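## Task

Carry the printed block to the coffee table in the adjoining room and leave it resting there on its own, with nothing from the robot holding it in place. The robot must not topple or finish the job leaning.

## Robot and tools

ROBOT. A Hello Robot Stretch 4 with a single arm: an omni-wheel base, a lift that rides up a mast, an arm that telescopes straight forward, a wrist with yaw, pitch and roll joints, and a two-finger gripper. It stands about 1.6 m high, and the base rim lies within 0.23 m of the base origin. Cameras: head_camera (mast top, looking forward and down; rotate the base to aim it), head_left_camera and head_right_camera (fisheyes beside it, aimed more steeply down, showing the base and arm), wrist_camera (behind the fingers, looking along them, fingertips near the bottom of the image). A loose object may occasionally get nudged by something external.

FRAMES. Base frame: origin on the floor below the base centre, x ahead, y to the left, z up. hand_pose is expressed in it and marks the midpoint between the fingers, 0.015 m back from their tips; with every wrist joint at zero its axes line up with the base frame. Treat the printed hand position as approximate. The odometry frame is where the base frame was when the scene began. base_odometry counts wheel rotation only, so wheel slip shows up as motion; its heading runs -3.142 to 3.142, left positive.

execute_actions. Argument "actions": a list holding one action or nothing (empty just reports state and images). An action may contain "base", "joints", or both, plus optional "pace" and "contact_limits"; alternatively it is {"end_of_arm": "enable_torque"} with nothing else. Everything in one action starts at once and may finish at different moments.
- "base": exactly one relative move, counted from the base position in the latest reported state: {"translate_m": d} straight ahead in metres (forward positive, -2 to 2); {"strafe_m": d} sideways in metres (left positive, -2 to 2); {"rotate_rad": d} turn in place in radians (counter-clockwise seen from above positive, -3.2 to 3.2).
- "joints": absolute targets keyed by name. lift_m 0 to 1.2; arm_m 0 to 0.55 (extension); wrist_yaw_rad -1.134 to 4.276 (0 ahead, positive left, 3.14 stowed back, arm may obstruct above 3.4); wrist_pitch_rad -1.117 to 4.259 (0 level, 1.57 pointing down); wrist_roll_rad -1.117 to 4.259 (0 keeps fingers level; positive turns clockwise viewed from behind); gripper_m 0 to 0.08 (finger gap in metres). Done tolerances: lift and arm ±0.004, yaw and roll ±0.02, pitch ±0.05, gripper ±0.002. A joint target outside its range is clipped and reported; any other bad value or unknown key rejects the whole call with no motion.
- "pace": "slow", "default" (if omitted), "fast", "max". Base top speeds 0.1/0.3/0.4/0.6 m/s and 1/2/3/4 rad/s respectively, further reduced when the lift is above 0.2 at move start (down to 0.3 m/s and 1 rad/s at 1.2).
- "contact_limits": {"arm_m": v}, v from 0 (gentlest) to 0.75 (firmest), default 0.5; how much push the arm motion tolerates before halting.
- "cameras": list of camera names, or "all"; omitted or null gives all, [] gives none. Any unknown name rejects the call.
No action runs beyond 15 s. A joint or base left out of an action may keep driving toward an earlier target without this showing in its status. A reported stop cancels the rest of that reply's execute_actions, wait and finished_scene calls.

wait: "seconds" 0 to 10; commands nothing and returns the same report as an empty action.
zoom_image: "camera" plus "region" [x0, y0, x1, y1] in pixels from the top-left corner, at most 504 by 504, taken from that camera's newest full image.
finished_scene: "scene" is the current scene's number; it closes the scene irreversibly and reports success, and the object must stay on the table afterward. Its result also gives the following task.

To unfold the wrist at the start, one action with lift_m 0.4 and wrist_yaw_rad 0 works.

RESULTS. "pictures" lists the order of returned images. base_status and joint_status: "done"; "off_target" (resting short, maybe still pushing); "contact_stop_at_<key>" (blocked; that part may go slack, a loaded lift can sag, slack wheels can drift); "limit_stop_at_<name>", including limit_stop_at_tilt (leaning over 6 degrees, lift, arm and wheels go slack until it rights) and limit_stop_at_own_body (self-collision guard, likely with pitch below -0.2 and roll below -0.4 or above 4; back away from the body); "time_out"; "torque_fault" (wrist or gripper motor went limp; send enable_torque). After a grip, "off_target" suggests an object sits between the fingers. on_its_own lists unrequested behaviour; "held at" is a held target, not the position. lidar_m: 12 horizontal ranges from the base origin, 30-degree sectors starting straight ahead and going counter-clockwise (4th left, 7th rear, 10th right); "-" is nothing seen or closer than 0.25 m; it misses glass, thin legs and much behind. wrist_depth_mm: 7x7 grid of median depths, 100 to 2000 mm, row by row from top left. turned_by_wheels vs turned_by_imu differing by over about 0.1 rad means a collision or slip, and heading error of about their difference. base_tilt in degrees (forward, right positive, fixed bias up to 1.5). motor_effort in percent, bracket = peak of last action; wheel positive means turning right.

GRIPPING. Command a gap smaller than the object; once fingers touch, the target stays just past contact. A gripper effort held beyond about 50 from zero causes a torque fault and possible drop.

AVOID. Carrying over 1 kg with arm_m above 0.2 while driving or turning, especially fast; steady pushes or pulls with a raised gripper; pressing the gripper into things with base or arm moves; levered loads over about 2.7 kg; drops, slams and hard hits. Shorter robot motion is better.

Each tool is called after "Emit:" by a JSON object that holds its "name" and its "arguments".

## Session

Emit:
{"name": "execute_actions", "arguments": {"actions": []}}

Scene clock: 0.00 s.
base_odometry: x=+0.000 y=+0.000 heading=+0.000 (m, m, rad; odometry frame)
turned_by_wheels: +0.000 (rad since the last result)
turned_by_imu: +0.000 (rad since the last result)
base_tilt: forward=+0.2 right=-0.4 (deg)
lidar_m: 0.78 0.81 1.01 2.25 2.90 0.98 0.86 0.90 0.83 0.74 0.75 0.87
base_status: not commanded
joint_positions: lift_m=+0.222 arm_m=-0.002 wrist_yaw_rad=+3.083 wrist_pitch_rad=-0.006 wrist_roll_rad=+0.020 gripper_m=+0.040
joint_status: not commanded
motor_effort: lift_m=+21 arm_m=-1 wrist_yaw_rad=+1 wrist_pitch_rad=-7 wrist_roll_rad=+1 gripper_m=+1 wheel_0=+1 wheel_1=+0 wheel_2=+0 (%)
hand_pose: x=-0.0380 y=+0.0997 z=+0.4012 quat_wxyz=(+0.029, +0.003, +0.010, +1.000) (m; base frame)
wrist_depth_mm: - 144 1863 1863 1983 - - / - 127 209 1863 1921 1921 - / - 123 167 1366 1366 1983 - / 109 143 210 1756 1921 1921 - / 221 1661 1808 1863 1863 1983 - / 1308 1537 1708 1708 1464 1576 1537 / 1008 1160 108 1098 138 109 1078
pictures: head_camera, head_left_camera, head_right_camera, wrist_camera
Images, in order (width x height): head_camera 420x560, head_left_camera 420x672, head_right_camera 420x672, wrist_camera 616x392.

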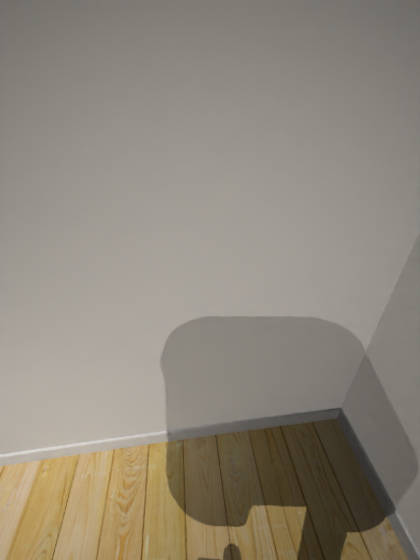

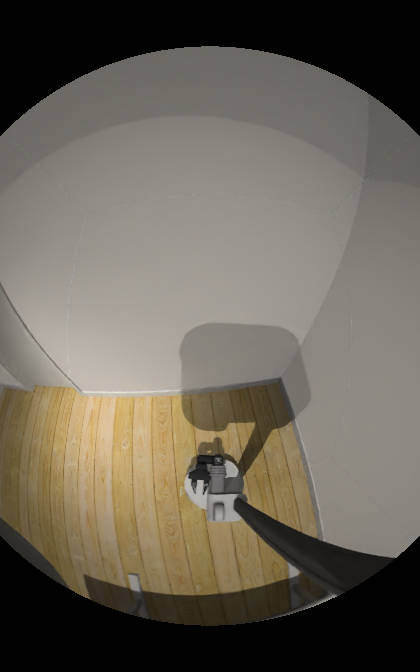

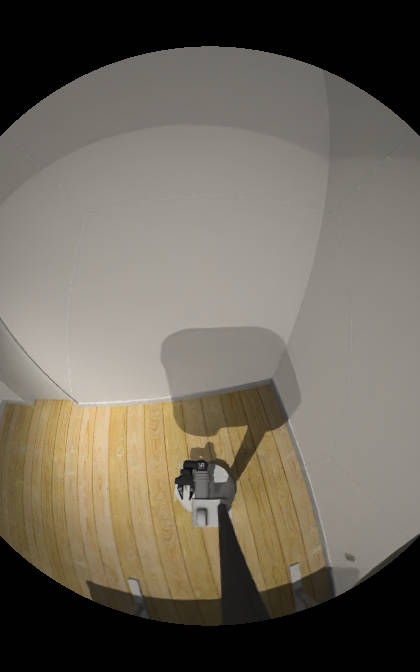

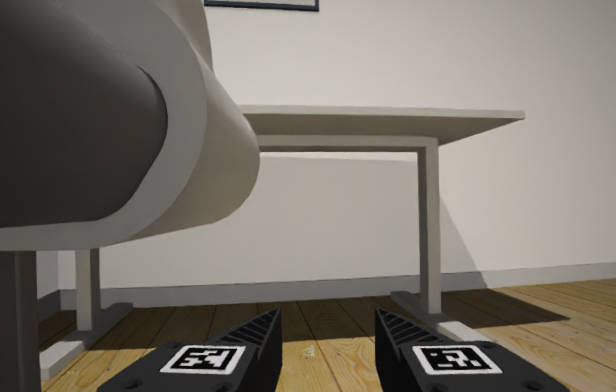

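Emit:
{"name": "execute_actions", "arguments": {"actions": [{"base":{"rotate_rad":3.14},"joints":{"lift_m":0.8,"wrist_yaw_rad":0,"gripper_m":0.08}}]}}

Scene clock: 5.97 s.
base_odometry: x=+0.000 y=+0.000 heading=+3.140 (m, m, rad; odometry frame)
turned_by_wheels: +3.140 (rad since the last result)
turned_by_imu: +3.167 (rad since the last result)
base_tilt: forward=+0.3 right=-0.2 (deg)
lidar_m: 0.86 0.86 0.84 0.72 0.74 0.89 0.80 0.80 1.00 2.15 2.93 0.98
base_status: done
joint_positions: lift_m=+0.800 arm_m=-0.002 wrist_yaw_rad=+0.000 wrist_pitch_rad=-0.006 wrist_roll_rad=+0.020 gripper_m=+0.080
joint_status: all done
motor_effort: lift_m=+23(24) arm_m=-2(1) wrist_yaw_rad=-1(8) wrist_pitch_rad=-8(7) wrist_roll_rad=+1(1) gripper_m=+3(3) wheel_0=+0(7) wheel_1=+0(6) wheel_2=+0(8) (%)
hand_pose: x=+0.3819 y=-0.0874 z=+0.9793 quat_wxyz=(+1.000, +0.010, -0.003, +0.000) (m; base frame)
wrist_depth_mm: 1397 1430 1430 1499 1537 1537 1618 / 1397 1397 1464 1464 1576 1576 1661 / 1336 1397 1430 1464 1537 1576 1618 / 1430 1430 1464 1464 1537 1576 1618 / 1397 1366 1430 1499 1537 1576 1618 / 1138 1118 1138 1138 1118 1078 1576 / 778 108 140 723 778 115 -
pictures: head_camera, head_left_camera, head_right_camera, wrist_camera
Images, in order (width x height): head_camera 420x560, head_left_camera 420x672, head_right_camera 420x672, wrist_camera 616x392.

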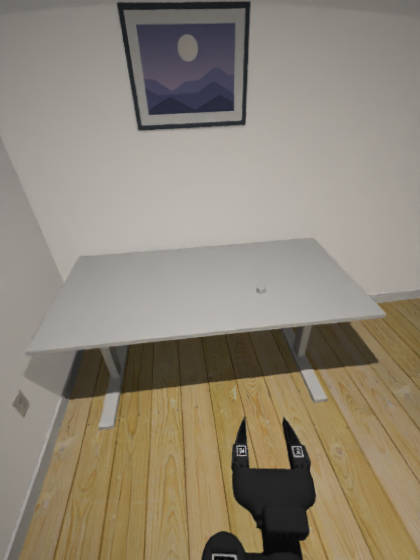

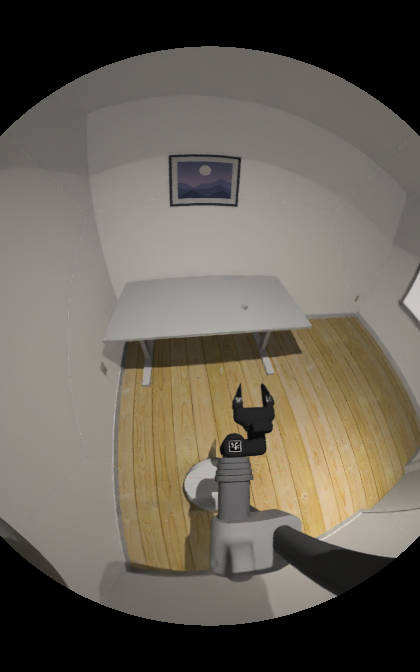

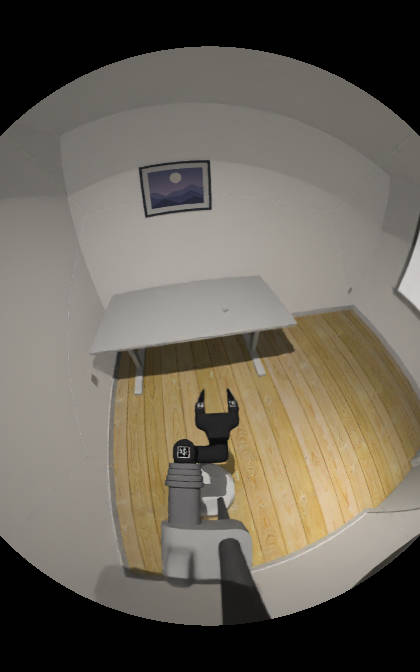

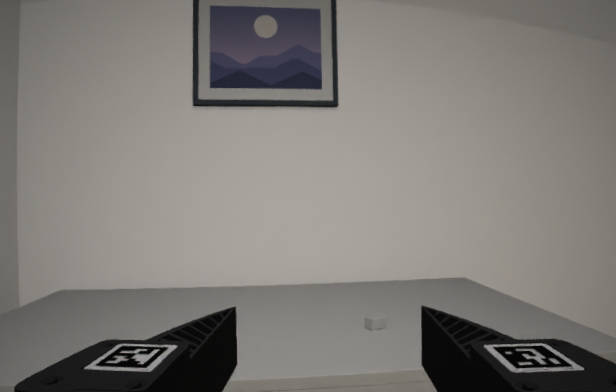

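Emit:
{"name": "execute_actions", "arguments": {"actions": [{"base":{"rotate_rad":-0.12},"joints":{"wrist_pitch_rad":0.9,"lift_m":0.9,"arm_m":0.2}}], "cameras": []}}

Emit:
{"name": "execute_actions", "arguments": {"actions": [{"base":{"translate_m":0.45}}], "cameras": ["head_camera","wrist_camera"]}}

Scene clock: 12.67 s.
base_odometry: x=+0.000 y=+0.000 heading=+3.020 (m, m, rad; odometry frame)
turned_by_wheels: -0.120 (rad since the last result)
turned_by_imu: -0.121 (rad since the last result)
base_tilt: forward=+0.3 right=-0.2 (deg)
lidar_m: 0.88 0.86 0.90 0.75 0.72 0.88 0.80 0.80 0.93 1.70 2.93 1.03
base_status: done
joint_positions: lift_m=+0.900 arm_m=+0.199 wrist_yaw_rad=+0.000 wrist_pitch_rad=+0.901 wrist_roll_rad=+0.020 gripper_m=+0.080
joint_status: all done
motor_effort: lift_m=+23(25) arm_m=+5(4) wrist_yaw_rad=+1(0) wrist_pitch_rad=-2(5) wrist_roll_rad=+1(1) gripper_m=+4(4) wheel_0=+0(4) wheel_1=-1(7) wheel_2=-1(5) (%)
hand_pose: x=+0.5019 y=-0.0874 z=+0.9112 quat_wxyz=(+0.900, +0.009, +0.436, -0.004) (m; base frame)
wrist_depth_mm: 723 699 699 683 654 640 640 / 609 597 580 597 1138 1661 1661 / 549 1499 1537 1537 1499 1537 1499 / 1366 1397 1397 1336 1308 1308 1281 / 1205 1255 1229 1229 1205 1182 1160 / 1138 1118 1098 1098 1098 1078 1060 / 1042 108 140 1008 976 115 -
pictures: none
No camera images: the call's "cameras" was empty. Leave "cameras" out to get every camera's image.

Scene clock: 15.63 s.
base_odometry: x=-0.447 y=+0.055 heading=+3.020 (m, m, rad; odometry frame)
turned_by_wheels: +0.000 (rad since the last result)
turned_by_imu: +0.000 (rad since the last result)
base_tilt: forward=+0.3 right=-0.4 (deg)
lidar_m: 0.45 0.45 0.54 0.89 0.88 1.02 1.21 1.22 1.42 2.36 2.65 0.51
base_status: done
joint_positions: lift_m=+0.900 arm_m=+0.199 wrist_yaw_rad=+0.000 wrist_pitch_rad=+0.902 wrist_roll_rad=+0.020 gripper_m=+0.080
joint_status: not commanded
motor_effort: lift_m=+23(23) arm_m=+5(5) wrist_yaw_rad=+0(0) wrist_pitch_rad=-5(4) wrist_roll_rad=+1(1) gripper_m=+4(3) wheel_0=+0(5) wheel_1=+0(5) wheel_2=+1(9) (%)
hand_pose: x=+0.5019 y=-0.0874 z=+0.9113 quat_wxyz=(+0.900, +0.009, +0.436, -0.004) (m; base frame)
wrist_depth_mm: 723 707 691 683 661 634 1060 / 609 597 585 569 559 554 539 / 525 517 500 500 492 480 473 / 452 452 445 430 433 424 421 / 410 404 397 392 387 382 377 / 366 362 359 357 351 345 342 / 338 108 139 324 319 115 -
pictures: head_camera, wrist_camera
Images, in order (width x height): head_camera 420x560, wrist_camera 616x392.

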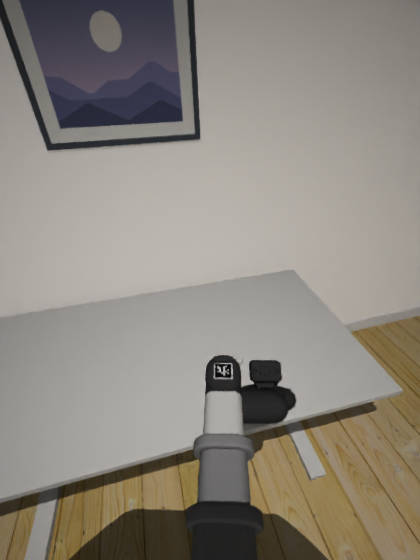

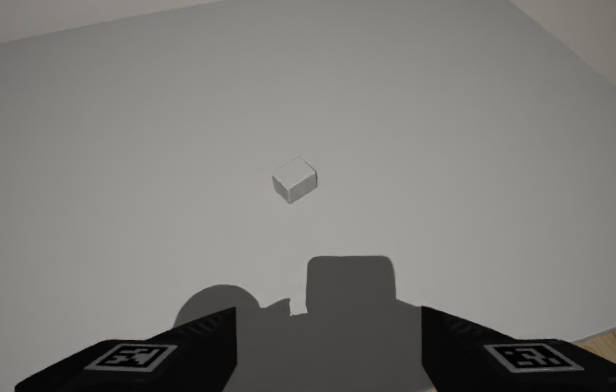

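Emit:
{"name": "execute_actions", "arguments": {"actions": [{"base":{"translate_m":0.13},"joints":{"wrist_pitch_rad":1.57,"arm_m":0.40,"lift_m":0.88}}], "cameras": ["head_right_camera","wrist_camera"]}}

Scene clock: 30.57 s.
base_odometry: x=-0.576 y=+0.070 heading=+3.020 (m, m, rad; odometry frame)
turned_by_wheels: +0.000 (rad since the last result)
turned_by_imu: +0.001 (rad since the last result)
base_tilt: forward=+0.4 right=-0.1 (deg)
lidar_m: 0.30 0.31 0.38 0.68 0.91 1.06 1.35 1.33 1.55 2.62 0.69 0.36
base_status: done
joint_positions: lift_m=+0.880 arm_m=+0.399 wrist_yaw_rad=+0.000 wrist_pitch_rad=+1.570 wrist_roll_rad=+0.020 gripper_m=+0.080
joint_status: all done
motor_effort: lift_m=+18(21) arm_m=+5(6) wrist_yaw_rad=+1(2) wrist_pitch_rad=+0(5) wrist_roll_rad=+1(1) gripper_m=+2(3) wheel_0=+0(4) wheel_1=+0(5) wheel_2=+2(8) (%)
hand_pose: x=+0.5702 y=-0.0874 z=+0.8457 quat_wxyz=(+0.707, +0.007, +0.707, -0.007) (m; base frame)
wrist_depth_mm: 283 281 277 274 271 268 265 / 283 282 277 274 272 267 265 / 285 281 277 274 272 268 265 / 283 281 277 272 270 267 265 / 283 279 277 273 271 267 265 / 283 282 276 273 271 267 265 / 283 108 140 274 271 115 -
pictures: head_right_camera, wrist_camera
Images, in order (width x height): head_right_camera 420x672, wrist_camera 616x392.

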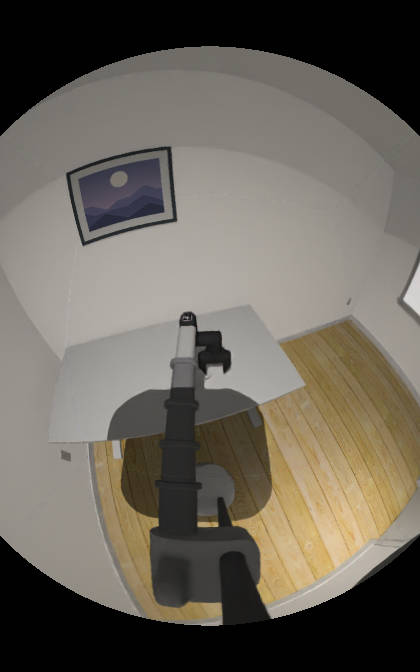

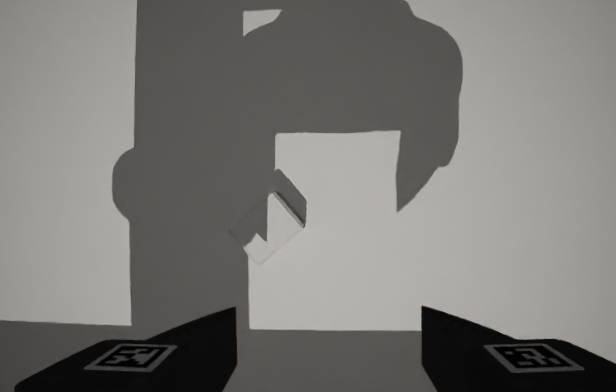

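Emit:
{"name": "execute_actions", "arguments": {"actions": [{"base":{"strafe_m":0.04},"joints":{"wrist_roll_rad":0.85,"arm_m":0.434,"lift_m":0.83}}], "cameras": ["head_right_camera","wrist_camera"]}}

Scene clock: 34.97 s.
base_odometry: x=-0.581 y=+0.031 heading=+3.020 (m, m, rad; odometry frame)
turned_by_wheels: +0.000 (rad since the last result)
turned_by_imu: +0.001 (rad since the last result)
base_tilt: forward=+0.3 right=-0.3 (deg)
lidar_m: 0.29 0.31 0.38 0.66 0.88 1.01 1.38 1.36 1.57 2.68 0.66 0.37
base_status: done
joint_positions: lift_m=+0.830 arm_m=+0.433 wrist_yaw_rad=+0.000 wrist_pitch_rad=+1.570 wrist_roll_rad=+0.850 gripper_m=+0.080
joint_status: all done
motor_effort: lift_m=+18(18) arm_m=+5(8) wrist_yaw_rad=+1(1) wrist_pitch_rad=+0(3) wrist_roll_rad=+3(6) gripper_m=+3(3) wheel_0=+2(6) wheel_1=-2(8) wheel_2=+0(1) (%)
hand_pose: x=+0.6041 y=-0.0874 z=+0.7958 quat_wxyz=(+0.645, +0.291, +0.644, -0.291) (m; base frame)
wrist_depth_mm: 231 229 227 224 223 220 219 / 230 228 226 224 223 220 219 / 230 228 225 224 222 220 219 / 230 228 227 224 223 220 218 / 230 226 225 223 222 219 217 / 229 228 224 195 221 219 217 / 229 108 140 224 220 115 -
pictures: head_right_camera, wrist_camera
Images, in order (width x height): head_right_camera 420x672, wrist_camera 616x392.

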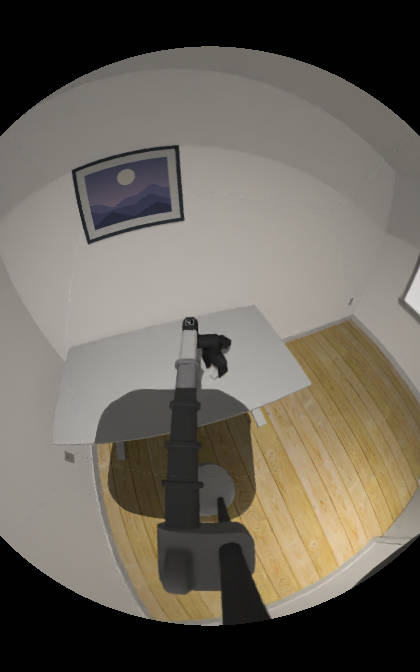

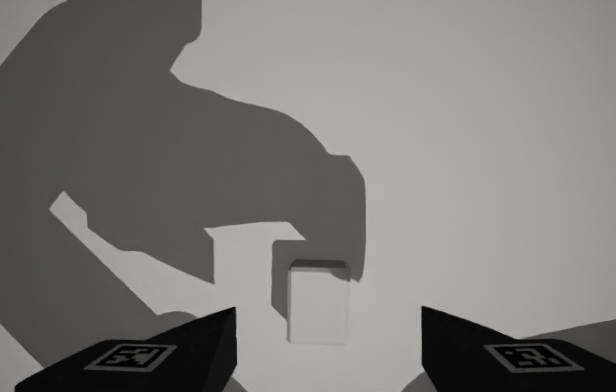

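Emit:
{"name": "execute_actions", "arguments": {"actions": [{"joints":{"arm_m":0.439,"lift_m":0.787,"gripper_m":0.06},"pace":"slow"}], "cameras": ["wrist_camera"]}}

Emit:
{"name": "execute_actions", "arguments": {"actions": [{"joints":{"gripper_m":0.015}}], "cameras": ["wrist_camera"]}}

Emit:
{"name": "execute_actions", "arguments": {"actions": [{"joints":{"lift_m":0.86}}], "cameras": ["wrist_camera"]}}

Scene clock: 40.67 s.
base_odometry: x=-0.581 y=+0.031 heading=+3.020 (m, m, rad; odometry frame)
turned_by_wheels: +0.000 (rad since the last result)
turned_by_imu: +0.001 (rad since the last result)
base_tilt: forward=+0.2 right=-0.2 (deg)
lidar_m: 0.32 0.32 0.36 0.64 0.87 1.00 1.37 1.35 1.58 2.62 0.64 0.37
base_status: not commanded
joint_positions: lift_m=+0.787 arm_m=+0.438 wrist_yaw_rad=+0.000 wrist_pitch_rad=+1.570 wrist_roll_rad=+0.850 gripper_m=+0.060
joint_status: all done
motor_effort: lift_m=+18(19) arm_m=+5(5) wrist_yaw_rad=+1(1) wrist_pitch_rad=+0(2) wrist_roll_rad=+2(2) gripper_m=-3(3) wheel_0=+2(2) wheel_1=-2(2) wheel_2=+0(0) (%)
hand_pose: x=+0.6091 y=-0.0874 z=+0.7528 quat_wxyz=(+0.645, +0.291, +0.644, -0.291) (m; base frame)
wrist_depth_mm: 186 185 182 182 179 178 177 / 187 184 182 181 180 178 177 / 185 184 182 181 179 177 177 / 186 184 182 181 179 178 176 / 185 184 182 181 179 177 176 / 185 184 182 153 178 177 176 / 186 112 123 151 151 107 -
pictures: wrist_camera
Images, in order (width x height): wrist_camera 616x392.

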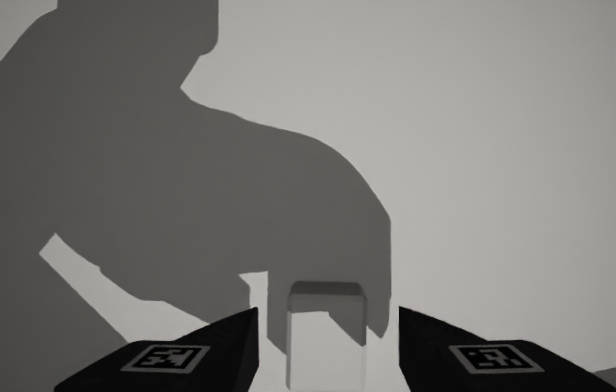

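Scene clock: 41.67 s.
base_odometry: x=-0.581 y=+0.031 heading=+3.020 (m, m, rad; odometry frame)
turned_by_wheels: +0.000 (rad since the last result)
turned_by_imu: +0.000 (rad since the last result)
base_tilt: forward=+0.3 right=-0.2 (deg)
lidar_m: 0.31 0.29 0.35 0.67 0.86 1.03 1.37 1.34 1.58 2.64 0.64 0.37
base_status: not commanded
joint_positions: lift_m=+0.787 arm_m=+0.438 wrist_yaw_rad=+0.000 wrist_pitch_rad=+1.570 wrist_roll_rad=+0.850 gripper_m=+0.030
joint_status: gripper_m off_target (ended at +0.030, target +0.015)
on_its_own: gripper_m is held at +0.025, not at your +0.015, by its contact guard: the fingers met something
motor_effort: lift_m=+18(18) arm_m=+5(5) wrist_yaw_rad=+1(1) wrist_pitch_rad=+0(0) wrist_roll_rad=+2(2) gripper_m=-35(35) wheel_0=+2(2) wheel_1=-2(2) wheel_2=+0(0) (%)
hand_pose: x=+0.6091 y=-0.0874 z=+0.7528 quat_wxyz=(+0.645, +0.292, +0.644, -0.291) (m; base frame)
wrist_depth_mm: 187 185 183 181 180 178 177 / 186 185 183 181 179 178 177 / 185 184 183 181 180 178 176 / 185 185 182 181 179 177 176 / 186 184 182 180 179 178 176 / 185 183 182 152 178 177 176 / 185 183 115 151 113 176 176
pictures: wrist_camera
Images, in order (width x height): wrist_camera 616x392.

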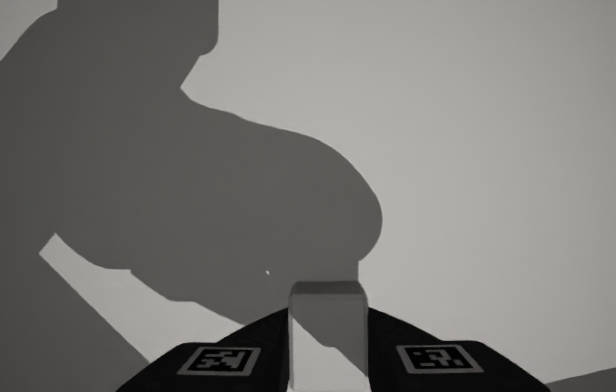

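Scene clock: 42.93 s.
base_odometry: x=-0.581 y=+0.031 heading=+3.020 (m, m, rad; odometry frame)
turned_by_wheels: +0.000 (rad since the last result)
turned_by_imu: +0.000 (rad since the last result)
base_tilt: forward=+0.3 right=-0.3 (deg)
lidar_m: 0.32 0.32 0.34 0.66 0.87 1.00 1.36 1.37 1.55 2.65 0.64 0.32
base_status: not commanded
joint_positions: lift_m=+0.860 arm_m=+0.438 wrist_yaw_rad=+0.000 wrist_pitch_rad=+1.570 wrist_roll_rad=+0.850 gripper_m=+0.030
joint_status: all done
on_its_own: gripper_m is held at +0.025, not at your +0.015, by its contact guard: the fingers met something
motor_effort: lift_m=+23(23) arm_m=+5(5) wrist_yaw_rad=+0(1) wrist_pitch_rad=+0(0) wrist_roll_rad=+2(2) gripper_m=-35(36) wheel_0=+2(2) wheel_1=-2(2) wheel_2=+0(0) (%)
hand_pose: x=+0.6091 y=-0.0874 z=+0.8253 quat_wxyz=(+0.645, +0.292, +0.644, -0.291) (m; base frame)
wrist_depth_mm: 262 258 256 254 253 250 248 / 260 258 255 255 252 249 248 / 260 259 255 253 250 249 248 / 260 258 256 253 251 249 247 / 260 257 254 253 250 249 247 / 259 257 255 151 249 250 247 / 260 258 115 151 112 247 247
pictures: wrist_camera
Images, in order (width x height): wrist_camera 616x392.

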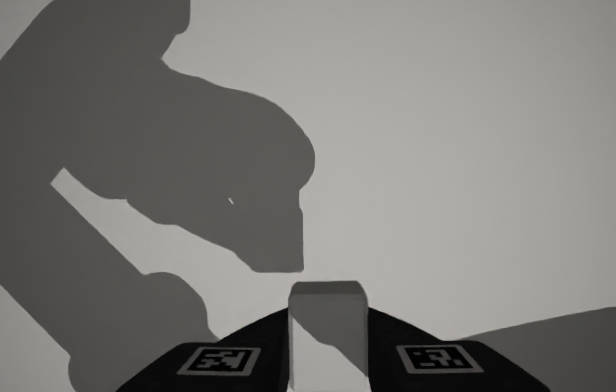

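Emit:
{"name": "execute_actions", "arguments": {"actions": [{"base":{"translate_m":-0.5},"joints":{"arm_m":0.0,"wrist_roll_rad":0,"lift_m":0.86},"pace":"fast"}], "cameras": []}}

Emit:
{"name": "execute_actions", "arguments": {"actions": [{"base":{"rotate_rad":-1.5},"joints":{"lift_m":0.62}}], "cameras": ["head_camera","head_right_camera"]}}

Emit:
{"name": "execute_actions", "arguments": {"actions": [{"base":{"translate_m":1.5},"pace":"fast"}], "cameras": []}}

Emit:
{"name": "execute_actions", "arguments": {"actions": [{"base":{"rotate_rad":-1.4}}], "cameras": ["head_camera","head_right_camera"]}}

Scene clock: 51.93 s.
base_odometry: x=-0.084 y=-0.030 heading=+3.020 (m, m, rad; odometry frame)
turned_by_wheels: +0.000 (rad since the last result)
turned_by_imu: +0.001 (rad since the last result)
base_tilt: forward=+0.3 right=-0.3 (deg)
lidar_m: 0.78 0.80 0.89 0.71 0.68 0.84 0.86 0.87 1.03 1.95 2.95 0.92
base_status: done
joint_positions: lift_m=+0.860 arm_m=+0.001 wrist_yaw_rad=+0.000 wrist_pitch_rad=+1.570 wrist_roll_rad=+0.000 gripper_m=+0.030
joint_status: all done
on_its_own: gripper_m is held at +0.025, not at your +0.015, by its contact guard: the fingers met something
motor_effort: lift_m=+23(23) arm_m=-6(7) wrist_yaw_rad=+2(1) wrist_pitch_rad=+0(0) wrist_roll_rad=+1(3) gripper_m=-35(35) wheel_0=+1(3) wheel_1=+2(7) wheel_2=-1(10) (%)
hand_pose: x=+0.1719 y=-0.0874 z=+0.8254 quat_wxyz=(+0.707, +0.000, +0.707, +0.000) (m; base frame)
wrist_depth_mm: 991 1008 991 976 976 960 946 / 1025 1008 991 991 960 960 946 / 1008 1008 991 976 946 946 946 / 1008 1008 1008 976 960 960 946 / 1008 991 778 750 960 946 931 / 1008 991 778 152 960 960 946 / 1008 991 115 151 112 946 931
pictures: none
No camera images: the call's "cameras" was empty. Leave "cameras" out to get every camera's image.

Scene clock: 54.00 s.
base_odometry: x=-0.084 y=-0.030 heading=+1.520 (m, m, rad; odometry frame)
turned_by_wheels: -1.500 (rad since the last result)
turned_by_imu: -1.512 (rad since the last result)
base_tilt: forward=+0.3 right=-0.3 (deg)
lidar_m: 2.17 2.93 0.91 0.75 0.79 0.82 0.73 0.72 0.88 0.86 0.88 1.09
base_status: done
joint_positions: lift_m=+0.620 arm_m=+0.001 wrist_yaw_rad=+0.000 wrist_pitch_rad=+1.570 wrist_roll_rad=+0.000 gripper_m=+0.030
joint_status: all done
on_its_own: gripper_m is held at +0.025, not at your +0.015, by its contact guard: the fingers met something
motor_effort: lift_m=+18(21) arm_m=-6(5) wrist_yaw_rad=+0(1) wrist_pitch_rad=+1(0) wrist_roll_rad=+0(1) gripper_m=-35(35) wheel_0=+0(3) wheel_1=+0(7) wheel_2=+0(6) (%)
hand_pose: x=+0.1720 y=-0.0874 z=+0.5857 quat_wxyz=(+0.707, +0.000, +0.707, +0.000) (m; base frame)
wrist_depth_mm: 750 750 741 732 723 715 723 / 768 759 750 732 723 723 715 / 759 750 759 741 723 732 715 / 759 759 741 732 723 715 707 / 759 750 535 525 732 715 707 / 768 750 530 151 530 723 715 / 768 750 115 151 113 715 715
pictures: head_camera, head_right_camera
Images, in order (width x height): head_camera 420x560, head_right_camera 420x672.

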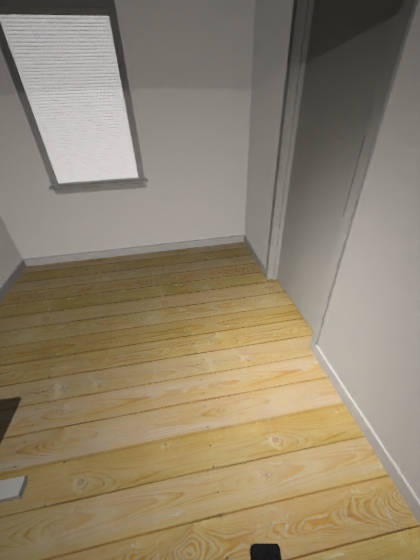

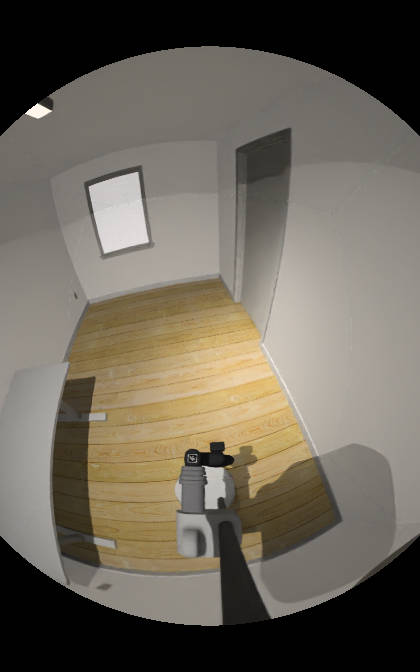

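Scene clock: 59.13 s.
base_odometry: x=-0.009 y=+1.468 heading=+1.520 (m, m, rad; odometry frame)
turned_by_wheels: +0.000 (rad since the last result)
turned_by_imu: +0.001 (rad since the last result)
base_tilt: forward=+0.2 right=-0.2 (deg)
lidar_m: 1.32 1.49 1.79 1.89 1.24 1.34 2.19 1.09 0.66 0.59 0.65 0.82
base_status: done
joint_positions: lift_m=+0.620 arm_m=+0.001 wrist_yaw_rad=+0.000 wrist_pitch_rad=+1.570 wrist_roll_rad=+0.000 gripper_m=+0.030
joint_status: not commanded
on_its_own: gripper_m is held at +0.025, not at your +0.015, by its contact guard: the fingers met something
motor_effort: lift_m=+19(19) arm_m=-5(6) wrist_yaw_rad=+1(1) wrist_pitch_rad=+1(1) wrist_roll_rad=+1(0) gripper_m=-35(36) wheel_0=-1(6) wheel_1=-1(5) wheel_2=+1(12) (%)
hand_pose: x=+0.1720 y=-0.0874 z=+0.5857 quat_wxyz=(+0.707, +0.000, +0.707, +0.000) (m; base frame)
wrist_depth_mm: 759 759 741 741 723 715 715 / 759 759 750 741 732 723 723 / 759 750 741 741 723 715 699 / 759 759 741 732 715 715 715 / 759 750 530 525 732 715 707 / 759 750 530 151 521 715 715 / 768 759 115 151 112 715 707
pictures: none
No camera images: the call's "cameras" was empty. Leave "cameras" out to get every camera's image.

Scene clock: 61.10 s.
base_odometry: x=-0.009 y=+1.468 heading=+0.120 (m, m, rad; odometry frame)
turned_by_wheels: -1.400 (rad since the last result)
turned_by_imu: -1.411 (rad since the last result)
base_tilt: forward=+0.2 right=-0.2 (deg)
lidar_m: 0.60 0.66 0.86 1.52 1.54 2.00 1.89 1.24 1.49 2.19 0.88 0.60
base_status: done
joint_positions: lift_m=+0.620 arm_m=+0.001 wrist_yaw_rad=+0.000 wrist_pitch_rad=+1.570 wrist_roll_rad=+0.000 gripper_m=+0.030
joint_status: not commanded
on_its_own: gripper_m is held at +0.025, not at your +0.015, by its contact guard: the fingers met something
motor_effort: lift_m=+19(18) arm_m=-5(6) wrist_yaw_rad=+1(1) wrist_pitch_rad=-1(0) wrist_roll_rad=+0(1) gripper_m=-35(35) wheel_0=+1(7) wheel_1=-2(7) wheel_2=+1(6) (%)
hand_pose: x=+0.1720 y=-0.0874 z=+0.5857 quat_wxyz=(+0.707, +0.000, +0.707, +0.000) (m; base frame)
wrist_depth_mm: 759 768 750 741 732 715 732 / 759 759 741 741 732 723 715 / 759 759 741 732 723 723 707 / 768 759 750 741 732 723 715 / 759 741 530 525 723 723 707 / 759 750 525 152 525 715 715 / 759 750 115 151 112 723 707
pictures: head_camera, head_right_camera
Images, in order (width x height): head_camera 420x560, head_right_camera 420x672.

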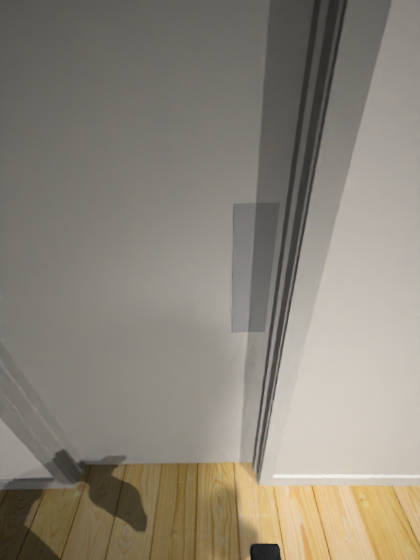

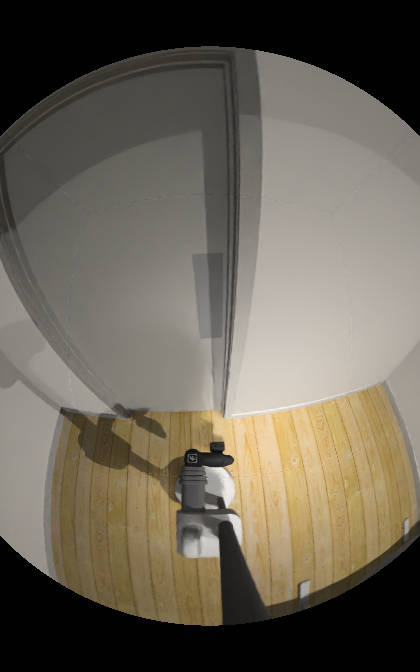

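Emit:
{"name": "execute_actions", "arguments": {"actions": [{"base":{"rotate_rad":-1.54}}], "cameras": []}}

Emit:
{"name": "execute_actions", "arguments": {"actions": [{"base":{"translate_m":-0.17}}], "cameras": []}}

Emit:
{"name": "execute_actions", "arguments": {"actions": [{"base":{"strafe_m":0.38}}], "cameras": ["head_left_camera"]}}

Emit:
{"name": "execute_actions", "arguments": {"actions": [{"base":{"strafe_m":0.3},"pace":"slow"}], "cameras": ["head_left_camera"]}}

Scene clock: 70.37 s.
base_odometry: x=-0.009 y=+1.468 heading=-1.420 (m, m, rad; odometry frame)
turned_by_wheels: -1.540 (rad since the last result)
turned_by_imu: -1.552 (rad since the last result)
base_tilt: forward=+0.2 right=-0.4 (deg)
lidar_m: 2.17 0.84 0.59 0.64 0.70 0.88 1.51 1.59 1.96 1.86 1.23 1.58
base_status: done
joint_positions: lift_m=+0.620 arm_m=+0.001 wrist_yaw_rad=+0.000 wrist_pitch_rad=+1.570 wrist_roll_rad=+0.000 gripper_m=+0.030
joint_status: not commanded
on_its_own: gripper_m is held at +0.025, not at your +0.015, by its contact guard: the fingers met something
motor_effort: lift_m=+19(19) arm_m=-6(6) wrist_yaw_rad=+0(0) wrist_pitch_rad=+2(1) wrist_roll_rad=+1(0) gripper_m=-34(35) wheel_0=+0(6) wheel_1=+1(10) wheel_2=-1(6) (%)
hand_pose: x=+0.1720 y=-0.0874 z=+0.5857 quat_wxyz=(+0.707, +0.000, +0.707, +0.000) (m; base frame)
wrist_depth_mm: 768 750 741 741 723 723 715 / 759 750 741 741 732 715 707 / 768 759 750 732 723 723 707 / 759 759 750 732 732 715 715 / 778 741 530 525 732 723 707 / 759 768 530 151 525 715 699 / 759 750 115 151 112 723 715
pictures: none
No camera images: the call's "cameras" was empty. Leave "cameras" out to get every camera's image.

Scene clock: 72.30 s.
base_odometry: x=-0.034 y=+1.636 heading=-1.420 (m, m, rad; odometry frame)
turned_by_wheels: +0.000 (rad since the last result)
turned_by_imu: +0.000 (rad since the last result)
base_tilt: forward=+0.3 right=-0.3 (deg)
lidar_m: 2.25 0.83 0.65 0.64 0.70 0.86 1.34 1.39 1.92 1.87 1.30 1.58
base_status: done
joint_positions: lift_m=+0.620 arm_m=+0.001 wrist_yaw_rad=+0.000 wrist_pitch_rad=+1.570 wrist_roll_rad=+0.000 gripper_m=+0.030
joint_status: not commanded
on_its_own: gripper_m is held at +0.025, not at your +0.015, by its contact guard: the fingers met something
motor_effort: lift_m=+19(19) arm_m=-6(6) wrist_yaw_rad=+1(1) wrist_pitch_rad=-1(0) wrist_roll_rad=+0(1) gripper_m=-35(35) wheel_0=+1(5) wheel_1=-1(3) wheel_2=-2(8) (%)
hand_pose: x=+0.1720 y=-0.0874 z=+0.5857 quat_wxyz=(+0.707, +0.000, +0.707, +0.000) (m; base frame)
wrist_depth_mm: 759 768 741 732 723 732 707 / 759 759 741 741 732 715 715 / 768 750 741 741 732 715 723 / 759 759 750 732 723 723 715 / 759 759 535 521 723 715 715 / 750 741 525 152 525 723 707 / 768 759 115 151 112 707 715
pictures: none
No camera images: the call's "cameras" was empty. Leave "cameras" out to get every camera's image.

Scene clock: 74.90 s.
base_odometry: x=+0.342 y=+1.693 heading=-1.420 (m, m, rad; odometry frame)
turned_by_wheels: +0.000 (rad since the last result)
turned_by_imu: -0.001 (rad since the last result)
base_tilt: forward=+0.2 right=-0.3 (deg)
lidar_m: 0.83 0.40 0.27 0.26 0.31 0.40 0.92 1.38 1.91 2.24 1.66 2.15
base_status: done
joint_positions: lift_m=+0.620 arm_m=+0.001 wrist_yaw_rad=+0.000 wrist_pitch_rad=+1.570 wrist_roll_rad=+0.000 gripper_m=+0.030
joint_status: not commanded
on_its_own: gripper_m is held at +0.025, not at your +0.015, by its contact guard: the fingers met something
motor_effort: lift_m=+19(19) arm_m=-6(6) wrist_yaw_rad=+0(1) wrist_pitch_rad=+1(1) wrist_roll_rad=+1(1) gripper_m=-35(34) wheel_0=+2(7) wheel_1=+0(9) wheel_2=-1(2) (%)
hand_pose: x=+0.1720 y=-0.0874 z=+0.5857 quat_wxyz=(+0.707, +0.000, +0.707, +0.000) (m; base frame)
wrist_depth_mm: 404 597 741 732 741 723 715 / 433 580 750 741 732 732 723 / 521 707 750 741 732 715 715 / 535 750 741 732 732 723 707 / 530 723 530 521 732 715 707 / 539 647 525 152 525 723 707 / 535 640 115 151 112 715 707
pictures: head_left_camera
Images, in order (width x height): head_left_camera 420x672.

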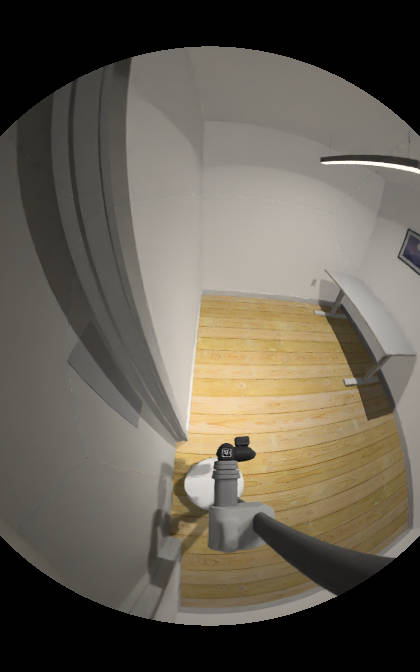

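Scene clock: 79.03 s.
base_odometry: x=+0.638 y=+1.739 heading=-1.420 (m, m, rad; odometry frame)
turned_by_wheels: +0.000 (rad since the last result)
turned_by_imu: +0.000 (rad since the last result)
base_tilt: forward=+0.4 right=-0.3 (deg)
lidar_m: 0.30 1.92 0.30 0.25 0.25 0.25 0.32 1.40 1.89 2.54 1.93 2.45
base_status: done
joint_positions: lift_m=+0.620 arm_m=+0.001 wrist_yaw_rad=+0.000 wrist_pitch_rad=+1.570 wrist_roll_rad=+0.000 gripper_m=+0.030
joint_status: not commanded
on_its_own: gripper_m is held at +0.025, not at your +0.015, by its contact guard: the fingers met something
motor_effort: lift_m=+19(20) arm_m=-5(5) wrist_yaw_rad=+0(1) wrist_pitch_rad=-2(1) wrist_roll_rad=+1(1) gripper_m=-36(35) wheel_0=+0(14) wheel_1=+1(12) wheel_2=+0(1) (%)
hand_pose: x=+0.1720 y=-0.0874 z=+0.5857 quat_wxyz=(+0.707, +0.000, +0.707, +0.000) (m; base frame)
wrist_depth_mm: 768 750 252 289 723 723 723 / 759 750 404 445 723 723 707 / 768 750 750 732 732 715 715 / 615 750 741 741 723 715 715 / 569 750 535 521 741 715 699 / 521 591 530 152 530 723 707 / 480 539 114 151 113 715 707
pictures: head_left_camera
Images, in order (width x height): head_left_camera 420x672.

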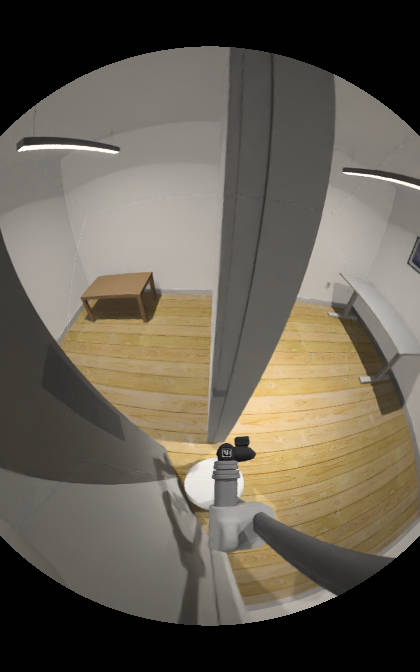

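Emit:
{"name": "execute_actions", "arguments": {"actions": [{"base":{"strafe_m":0.4},"pace":"slow"}], "cameras": ["head_left_camera"]}}

Emit:
{"name": "execute_actions", "arguments": {"actions": [{"base":{"translate_m":0.7}}], "cameras": []}}

Emit:
{"name": "execute_actions", "arguments": {"actions": [{"base":{"rotate_rad":0.7}}], "cameras": ["head_left_camera","head_camera"]}}

Scene clock: 88.37 s.
base_odometry: x=+1.034 y=+1.799 heading=-1.420 (m, m, rad; odometry frame)
turned_by_wheels: +0.000 (rad since the last result)
turned_by_imu: +0.000 (rad since the last result)
base_tilt: forward=+0.3 right=-0.3 (deg)
lidar_m: 1.36 1.79 1.81 0.26 0.25 - 0.25 0.29 1.95 2.82 0.46 0.46
base_status: done
joint_positions: lift_m=+0.620 arm_m=+0.001 wrist_yaw_rad=+0.000 wrist_pitch_rad=+1.570 wrist_roll_rad=+0.000 gripper_m=+0.030
joint_status: not commanded
on_its_own: gripper_m is held at +0.025, not at your +0.015, by its contact guard: the fingers met something
motor_effort: lift_m=+19(19) arm_m=-5(5) wrist_yaw_rad=+1(2) wrist_pitch_rad=+2(1) wrist_roll_rad=+0(1) gripper_m=-36(35) wheel_0=-2(10) wheel_1=+1(12) wheel_2=+0(2) (%)
hand_pose: x=+0.1720 y=-0.0874 z=+0.5857 quat_wxyz=(+0.707, +0.000, +0.707, +0.000) (m; base frame)
wrist_depth_mm: 768 759 750 732 732 640 430 / 768 759 741 732 732 634 436 / 778 759 741 741 723 723 707 / 768 750 741 741 723 715 715 / 768 750 525 521 723 715 715 / 768 741 525 152 525 715 715 / 603 609 115 151 112 715 715
pictures: head_left_camera
Images, in order (width x height): head_left_camera 420x672.

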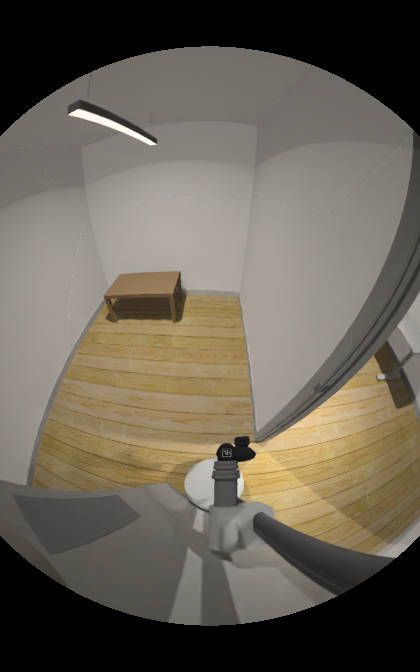

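Scene clock: 92.17 s.
base_odometry: x=+1.139 y=+1.107 heading=-1.420 (m, m, rad; odometry frame)
turned_by_wheels: +0.000 (rad since the last result)
turned_by_imu: +0.000 (rad since the last result)
base_tilt: forward=+0.4 right=-0.3 (deg)
lidar_m: 1.36 1.11 1.46 1.74 1.84 0.76 0.83 1.16 0.32 0.29 0.33 0.47
base_status: done
joint_positions: lift_m=+0.620 arm_m=+0.001 wrist_yaw_rad=+0.000 wrist_pitch_rad=+1.570 wrist_roll_rad=+0.000 gripper_m=+0.030
joint_status: not commanded
on_its_own: gripper_m is held at +0.025, not at your +0.015, by its contact guard: the fingers met something
motor_effort: lift_m=+19(19) arm_m=-5(5) wrist_yaw_rad=+1(1) wrist_pitch_rad=+1(0) wrist_roll_rad=+0(0) gripper_m=-35(36) wheel_0=+0(5) wheel_1=+1(5) wheel_2=+1(9) (%)
hand_pose: x=+0.1720 y=-0.0874 z=+0.5857 quat_wxyz=(+0.707, +0.000, +0.707, +0.000) (m; base frame)
wrist_depth_mm: 768 759 741 732 723 634 449 / 759 750 750 741 723 634 445 / 759 768 732 741 732 634 436 / 759 750 741 732 723 627 436 / 768 741 530 525 732 627 433 / 759 750 530 151 525 634 439 / 750 759 115 151 112 504 436
pictures: none
No camera images: the call's "cameras" was empty. Leave "cameras" out to get every camera's image.

Scene clock: 93.63 s.
base_odometry: x=+1.139 y=+1.107 heading=-0.720 (m, m, rad; odometry frame)
turned_by_wheels: +0.700 (rad since the last result)
turned_by_imu: +0.706 (rad since the last result)
base_tilt: forward=+0.2 right=-0.2 (deg)
lidar_m: 1.14 1.75 1.74 1.88 0.75 0.88 0.42 0.32 0.31 0.37 0.60 1.15
base_status: done
joint_positions: lift_m=+0.620 arm_m=+0.001 wrist_yaw_rad=+0.000 wrist_pitch_rad=+1.570 wrist_roll_rad=+0.000 gripper_m=+0.030
joint_status: not commanded
on_its_own: gripper_m is held at +0.025, not at your +0.015, by its contact guard: the fingers met something
motor_effort: lift_m=+19(19) arm_m=-5(5) wrist_yaw_rad=+0(1) wrist_pitch_rad=+0(0) wrist_roll_rad=+0(0) gripper_m=-35(35) wheel_0=+0(5) wheel_1=+0(6) wheel_2=-2(7) (%)
hand_pose: x=+0.1720 y=-0.0874 z=+0.5857 quat_wxyz=(+0.707, +0.000, +0.707, +0.000) (m; base frame)
wrist_depth_mm: 759 759 741 741 723 723 715 / 768 759 750 732 723 715 715 / 768 750 741 732 732 723 715 / 768 750 741 732 732 723 707 / 768 759 530 525 723 715 715 / 759 759 525 151 530 723 640 / 759 750 115 151 112 640 580
pictures: head_camera, head_left_camera
Images, in order (width x height): head_camera 420x560, head_left_camera 420x672.

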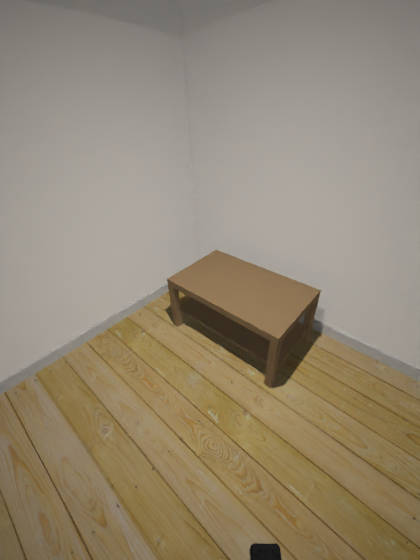

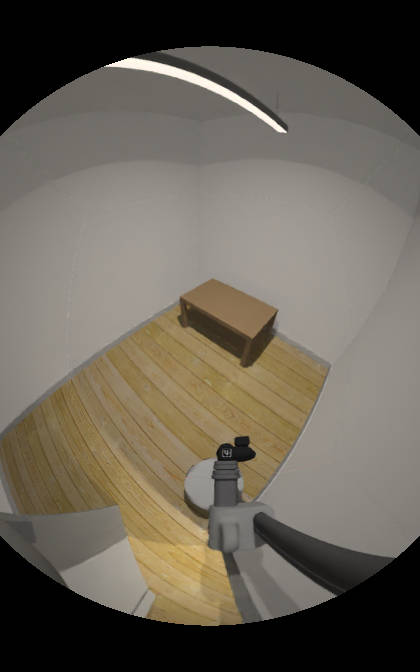

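Emit:
{"name": "execute_actions", "arguments": {"actions": [{"base":{"translate_m":0.88},"joints":{"arm_m":0.5},"pace":"fast"}], "cameras": ["wrist_camera","head_right_camera"]}}

Scene clock: 100.77 s.
base_odometry: x=+1.801 y=+0.527 heading=-0.720 (m, m, rad; odometry frame)
turned_by_wheels: +0.000 (rad since the last result)
turned_by_imu: +0.001 (rad since the last result)
base_tilt: forward=+0.3 right=-0.3 (deg)
lidar_m: 0.36 0.63 1.16 1.33 2.13 1.36 1.09 0.90 0.86 0.97 0.34 0.34
base_status: done
joint_positions: lift_m=+0.620 arm_m=+0.499 wrist_yaw_rad=+0.000 wrist_pitch_rad=+1.570 wrist_roll_rad=+0.000 gripper_m=+0.030
joint_status: all done
on_its_own: gripper_m is held at +0.025, not at your +0.015, by its contact guard: the fingers met something
motor_effort: lift_m=+19(19) arm_m=+5(7) wrist_yaw_rad=+0(2) wrist_pitch_rad=+3(2) wrist_roll_rad=+1(1) gripper_m=-35(35) wheel_0=-1(6) wheel_1=-1(7) wheel_2=+2(12) (%)
hand_pose: x=+0.6702 y=-0.0874 z=+0.5857 quat_wxyz=(+0.707, +0.000, +0.707, +0.000) (m; base frame)
wrist_depth_mm: 294 290 287 283 282 277 274 / 293 291 289 283 279 277 274 / 293 290 286 283 279 277 273 / 293 290 286 283 281 276 274 / 294 290 286 285 281 277 276 / 294 289 286 152 279 276 274 / 293 291 115 151 113 274 274
pictures: head_right_camera, wrist_camera
Images, in order (width x height): head_right_camera 420x672, wrist_camera 616x392.

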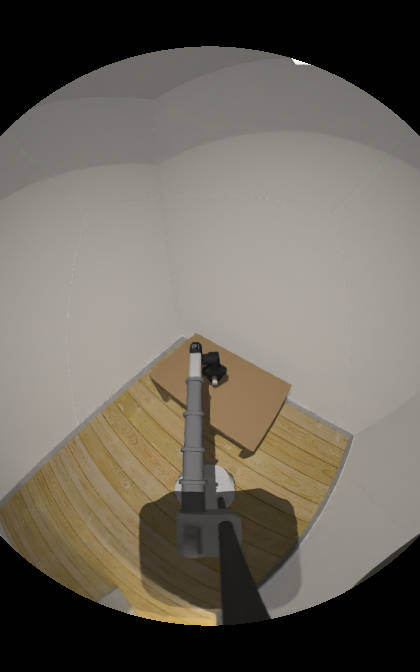

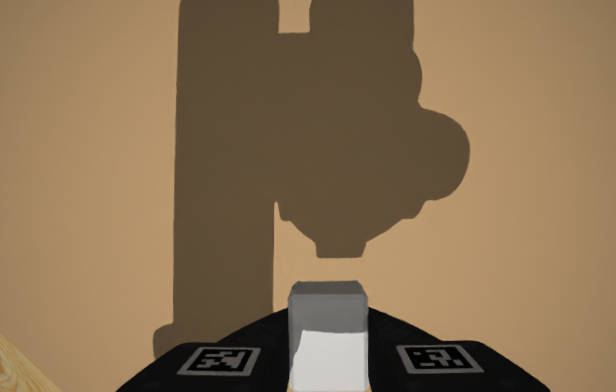

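Emit:
{"name": "execute_actions", "arguments": {"actions": [{"joints":{"lift_m":0.52},"pace":"slow"}], "cameras": []}}

Emit:
{"name": "execute_actions", "arguments": {"actions": [{"joints":{"gripper_m":0.07}}], "cameras": []}}

Emit:
{"name": "execute_actions", "arguments": {"actions": [{"joints":{"lift_m":0.58}}], "cameras": ["wrist_camera"]}}

Emit:
{"name": "finished_scene", "arguments": {"scene": 1}}

Scene clock: 107.40 s.
base_odometry: x=+1.801 y=+0.527 heading=-0.720 (m, m, rad; odometry frame)
turned_by_wheels: +0.000 (rad since the last result)
turned_by_imu: +0.001 (rad since the last result)
base_tilt: forward=+0.3 right=-0.3 (deg)
lidar_m: 0.40 0.64 1.16 1.32 2.18 1.35 1.11 0.87 0.88 0.99 0.33 0.35
base_status: not commanded
joint_positions: lift_m=+0.520 arm_m=+0.499 wrist_yaw_rad=+0.000 wrist_pitch_rad=+1.570 wrist_roll_rad=+0.000 gripper_m=+0.030
joint_status: all done
on_its_own: gripper_m is held at +0.025, not at your +0.015, by its contact guard: the fingers met something
motor_effort: lift_m=+18(18) arm_m=+5(5) wrist_yaw_rad=+0(0) wrist_pitch_rad=+1(0) wrist_roll_rad=+2(2) gripper_m=-36(35) wheel_0=-1(1) wheel_1=-1(1) wheel_2=+2(2) (%)
hand_pose: x=+0.6702 y=-0.0874 z=+0.4858 quat_wxyz=(+0.707, +0.000, +0.707, +0.000) (m; base frame)
wrist_depth_mm: 191 188 186 183 182 179 178 / 190 187 186 183 181 179 178 / 190 188 186 183 181 180 178 / 190 188 185 183 181 179 177 / 190 187 185 183 181 180 178 / 189 188 186 151 181 179 178 / 190 189 115 151 112 178 177
pictures: none
No camera images: the call's "cameras" was empty. Leave "cameras" out to get every camera's image.

Scene clock: 108.43 s.
base_odometry: x=+1.801 y=+0.527 heading=-0.720 (m, m, rad; odometry frame)
turned_by_wheels: +0.000 (rad since the last result)
turned_by_imu: +0.000 (rad since the last result)
base_tilt: forward=+0.3 right=-0.1 (deg)
lidar_m: 0.38 0.60 1.16 1.33 2.13 1.40 1.08 0.89 0.86 1.00 0.36 0.30
base_status: not commanded
joint_positions: lift_m=+0.520 arm_m=+0.499 wrist_yaw_rad=+0.000 wrist_pitch_rad=+1.570 wrist_roll_rad=+0.000 gripper_m=+0.070
joint_status: all done
motor_effort: lift_m=+18(18) arm_m=+5(5) wrist_yaw_rad=+0(1) wrist_pitch_rad=+2(0) wrist_roll_rad=+2(1) gripper_m=+4(34) wheel_0=-1(1) wheel_1=-1(2) wheel_2=+2(2) (%)
hand_pose: x=+0.6702 y=-0.0874 z=+0.4858 quat_wxyz=(+0.707, +0.000, +0.707, +0.000) (m; base frame)
wrist_depth_mm: 190 188 186 183 182 180 178 / 190 188 186 183 181 179 179 / 189 188 186 183 182 179 178 / 190 188 185 183 182 179 178 / 190 187 186 183 181 180 178 / 190 187 185 169 180 179 178 / 190 112 138 154 180 108 -
pictures: none
No camera images: the call's "cameras" was empty. Leave "cameras" out to get every camera's image.

Scene clock: 109.60 s.
base_odometry: x=+1.801 y=+0.527 heading=-0.720 (m, m, rad; odometry frame)
turned_by_wheels: +0.000 (rad since the last result)
turned_by_imu: +0.000 (rad since the last result)
base_tilt: forward=+0.4 right=-0.2 (deg)
lidar_m: 0.40 0.62 1.16 1.31 2.16 1.39 1.09 0.86 0.88 1.01 0.36 0.33
base_status: not commanded
joint_positions: lift_m=+0.580 arm_m=+0.499 wrist_yaw_rad=+0.000 wrist_pitch_rad=+1.570 wrist_roll_rad=+0.000 gripper_m=+0.070
joint_status: all done
motor_effort: lift_m=+23(24) arm_m=+5(5) wrist_yaw_rad=+0(0) wrist_pitch_rad=+1(0) wrist_roll_rad=+1(1) gripper_m=+4(3) wheel_0=-1(1) wheel_1=-1(1) wheel_2=+2(2) (%)
hand_pose: x=+0.6702 y=-0.0874 z=+0.5454 quat_wxyz=(+0.707, +0.000, +0.707, +0.000) (m; base frame)
wrist_depth_mm: 252 250 247 243 242 238 236 / 253 250 247 242 240 238 236 / 253 249 247 243 240 237 236 / 252 248 247 243 241 236 236 / 252 248 246 242 239 237 236 / 251 249 245 213 241 236 235 / 251 112 138 242 239 108 -
pictures: wrist_camera
Images, in order (width x height): wrist_camera 616x392.

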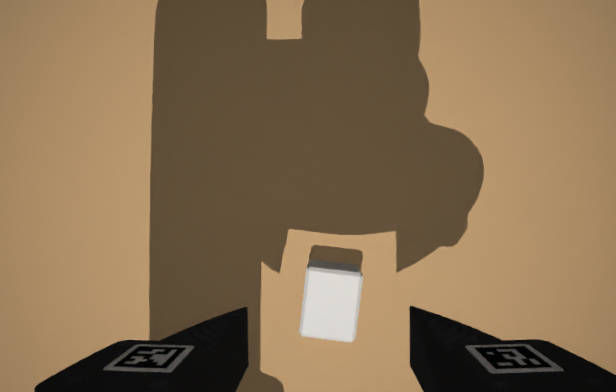

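The scene is finished: the task was done.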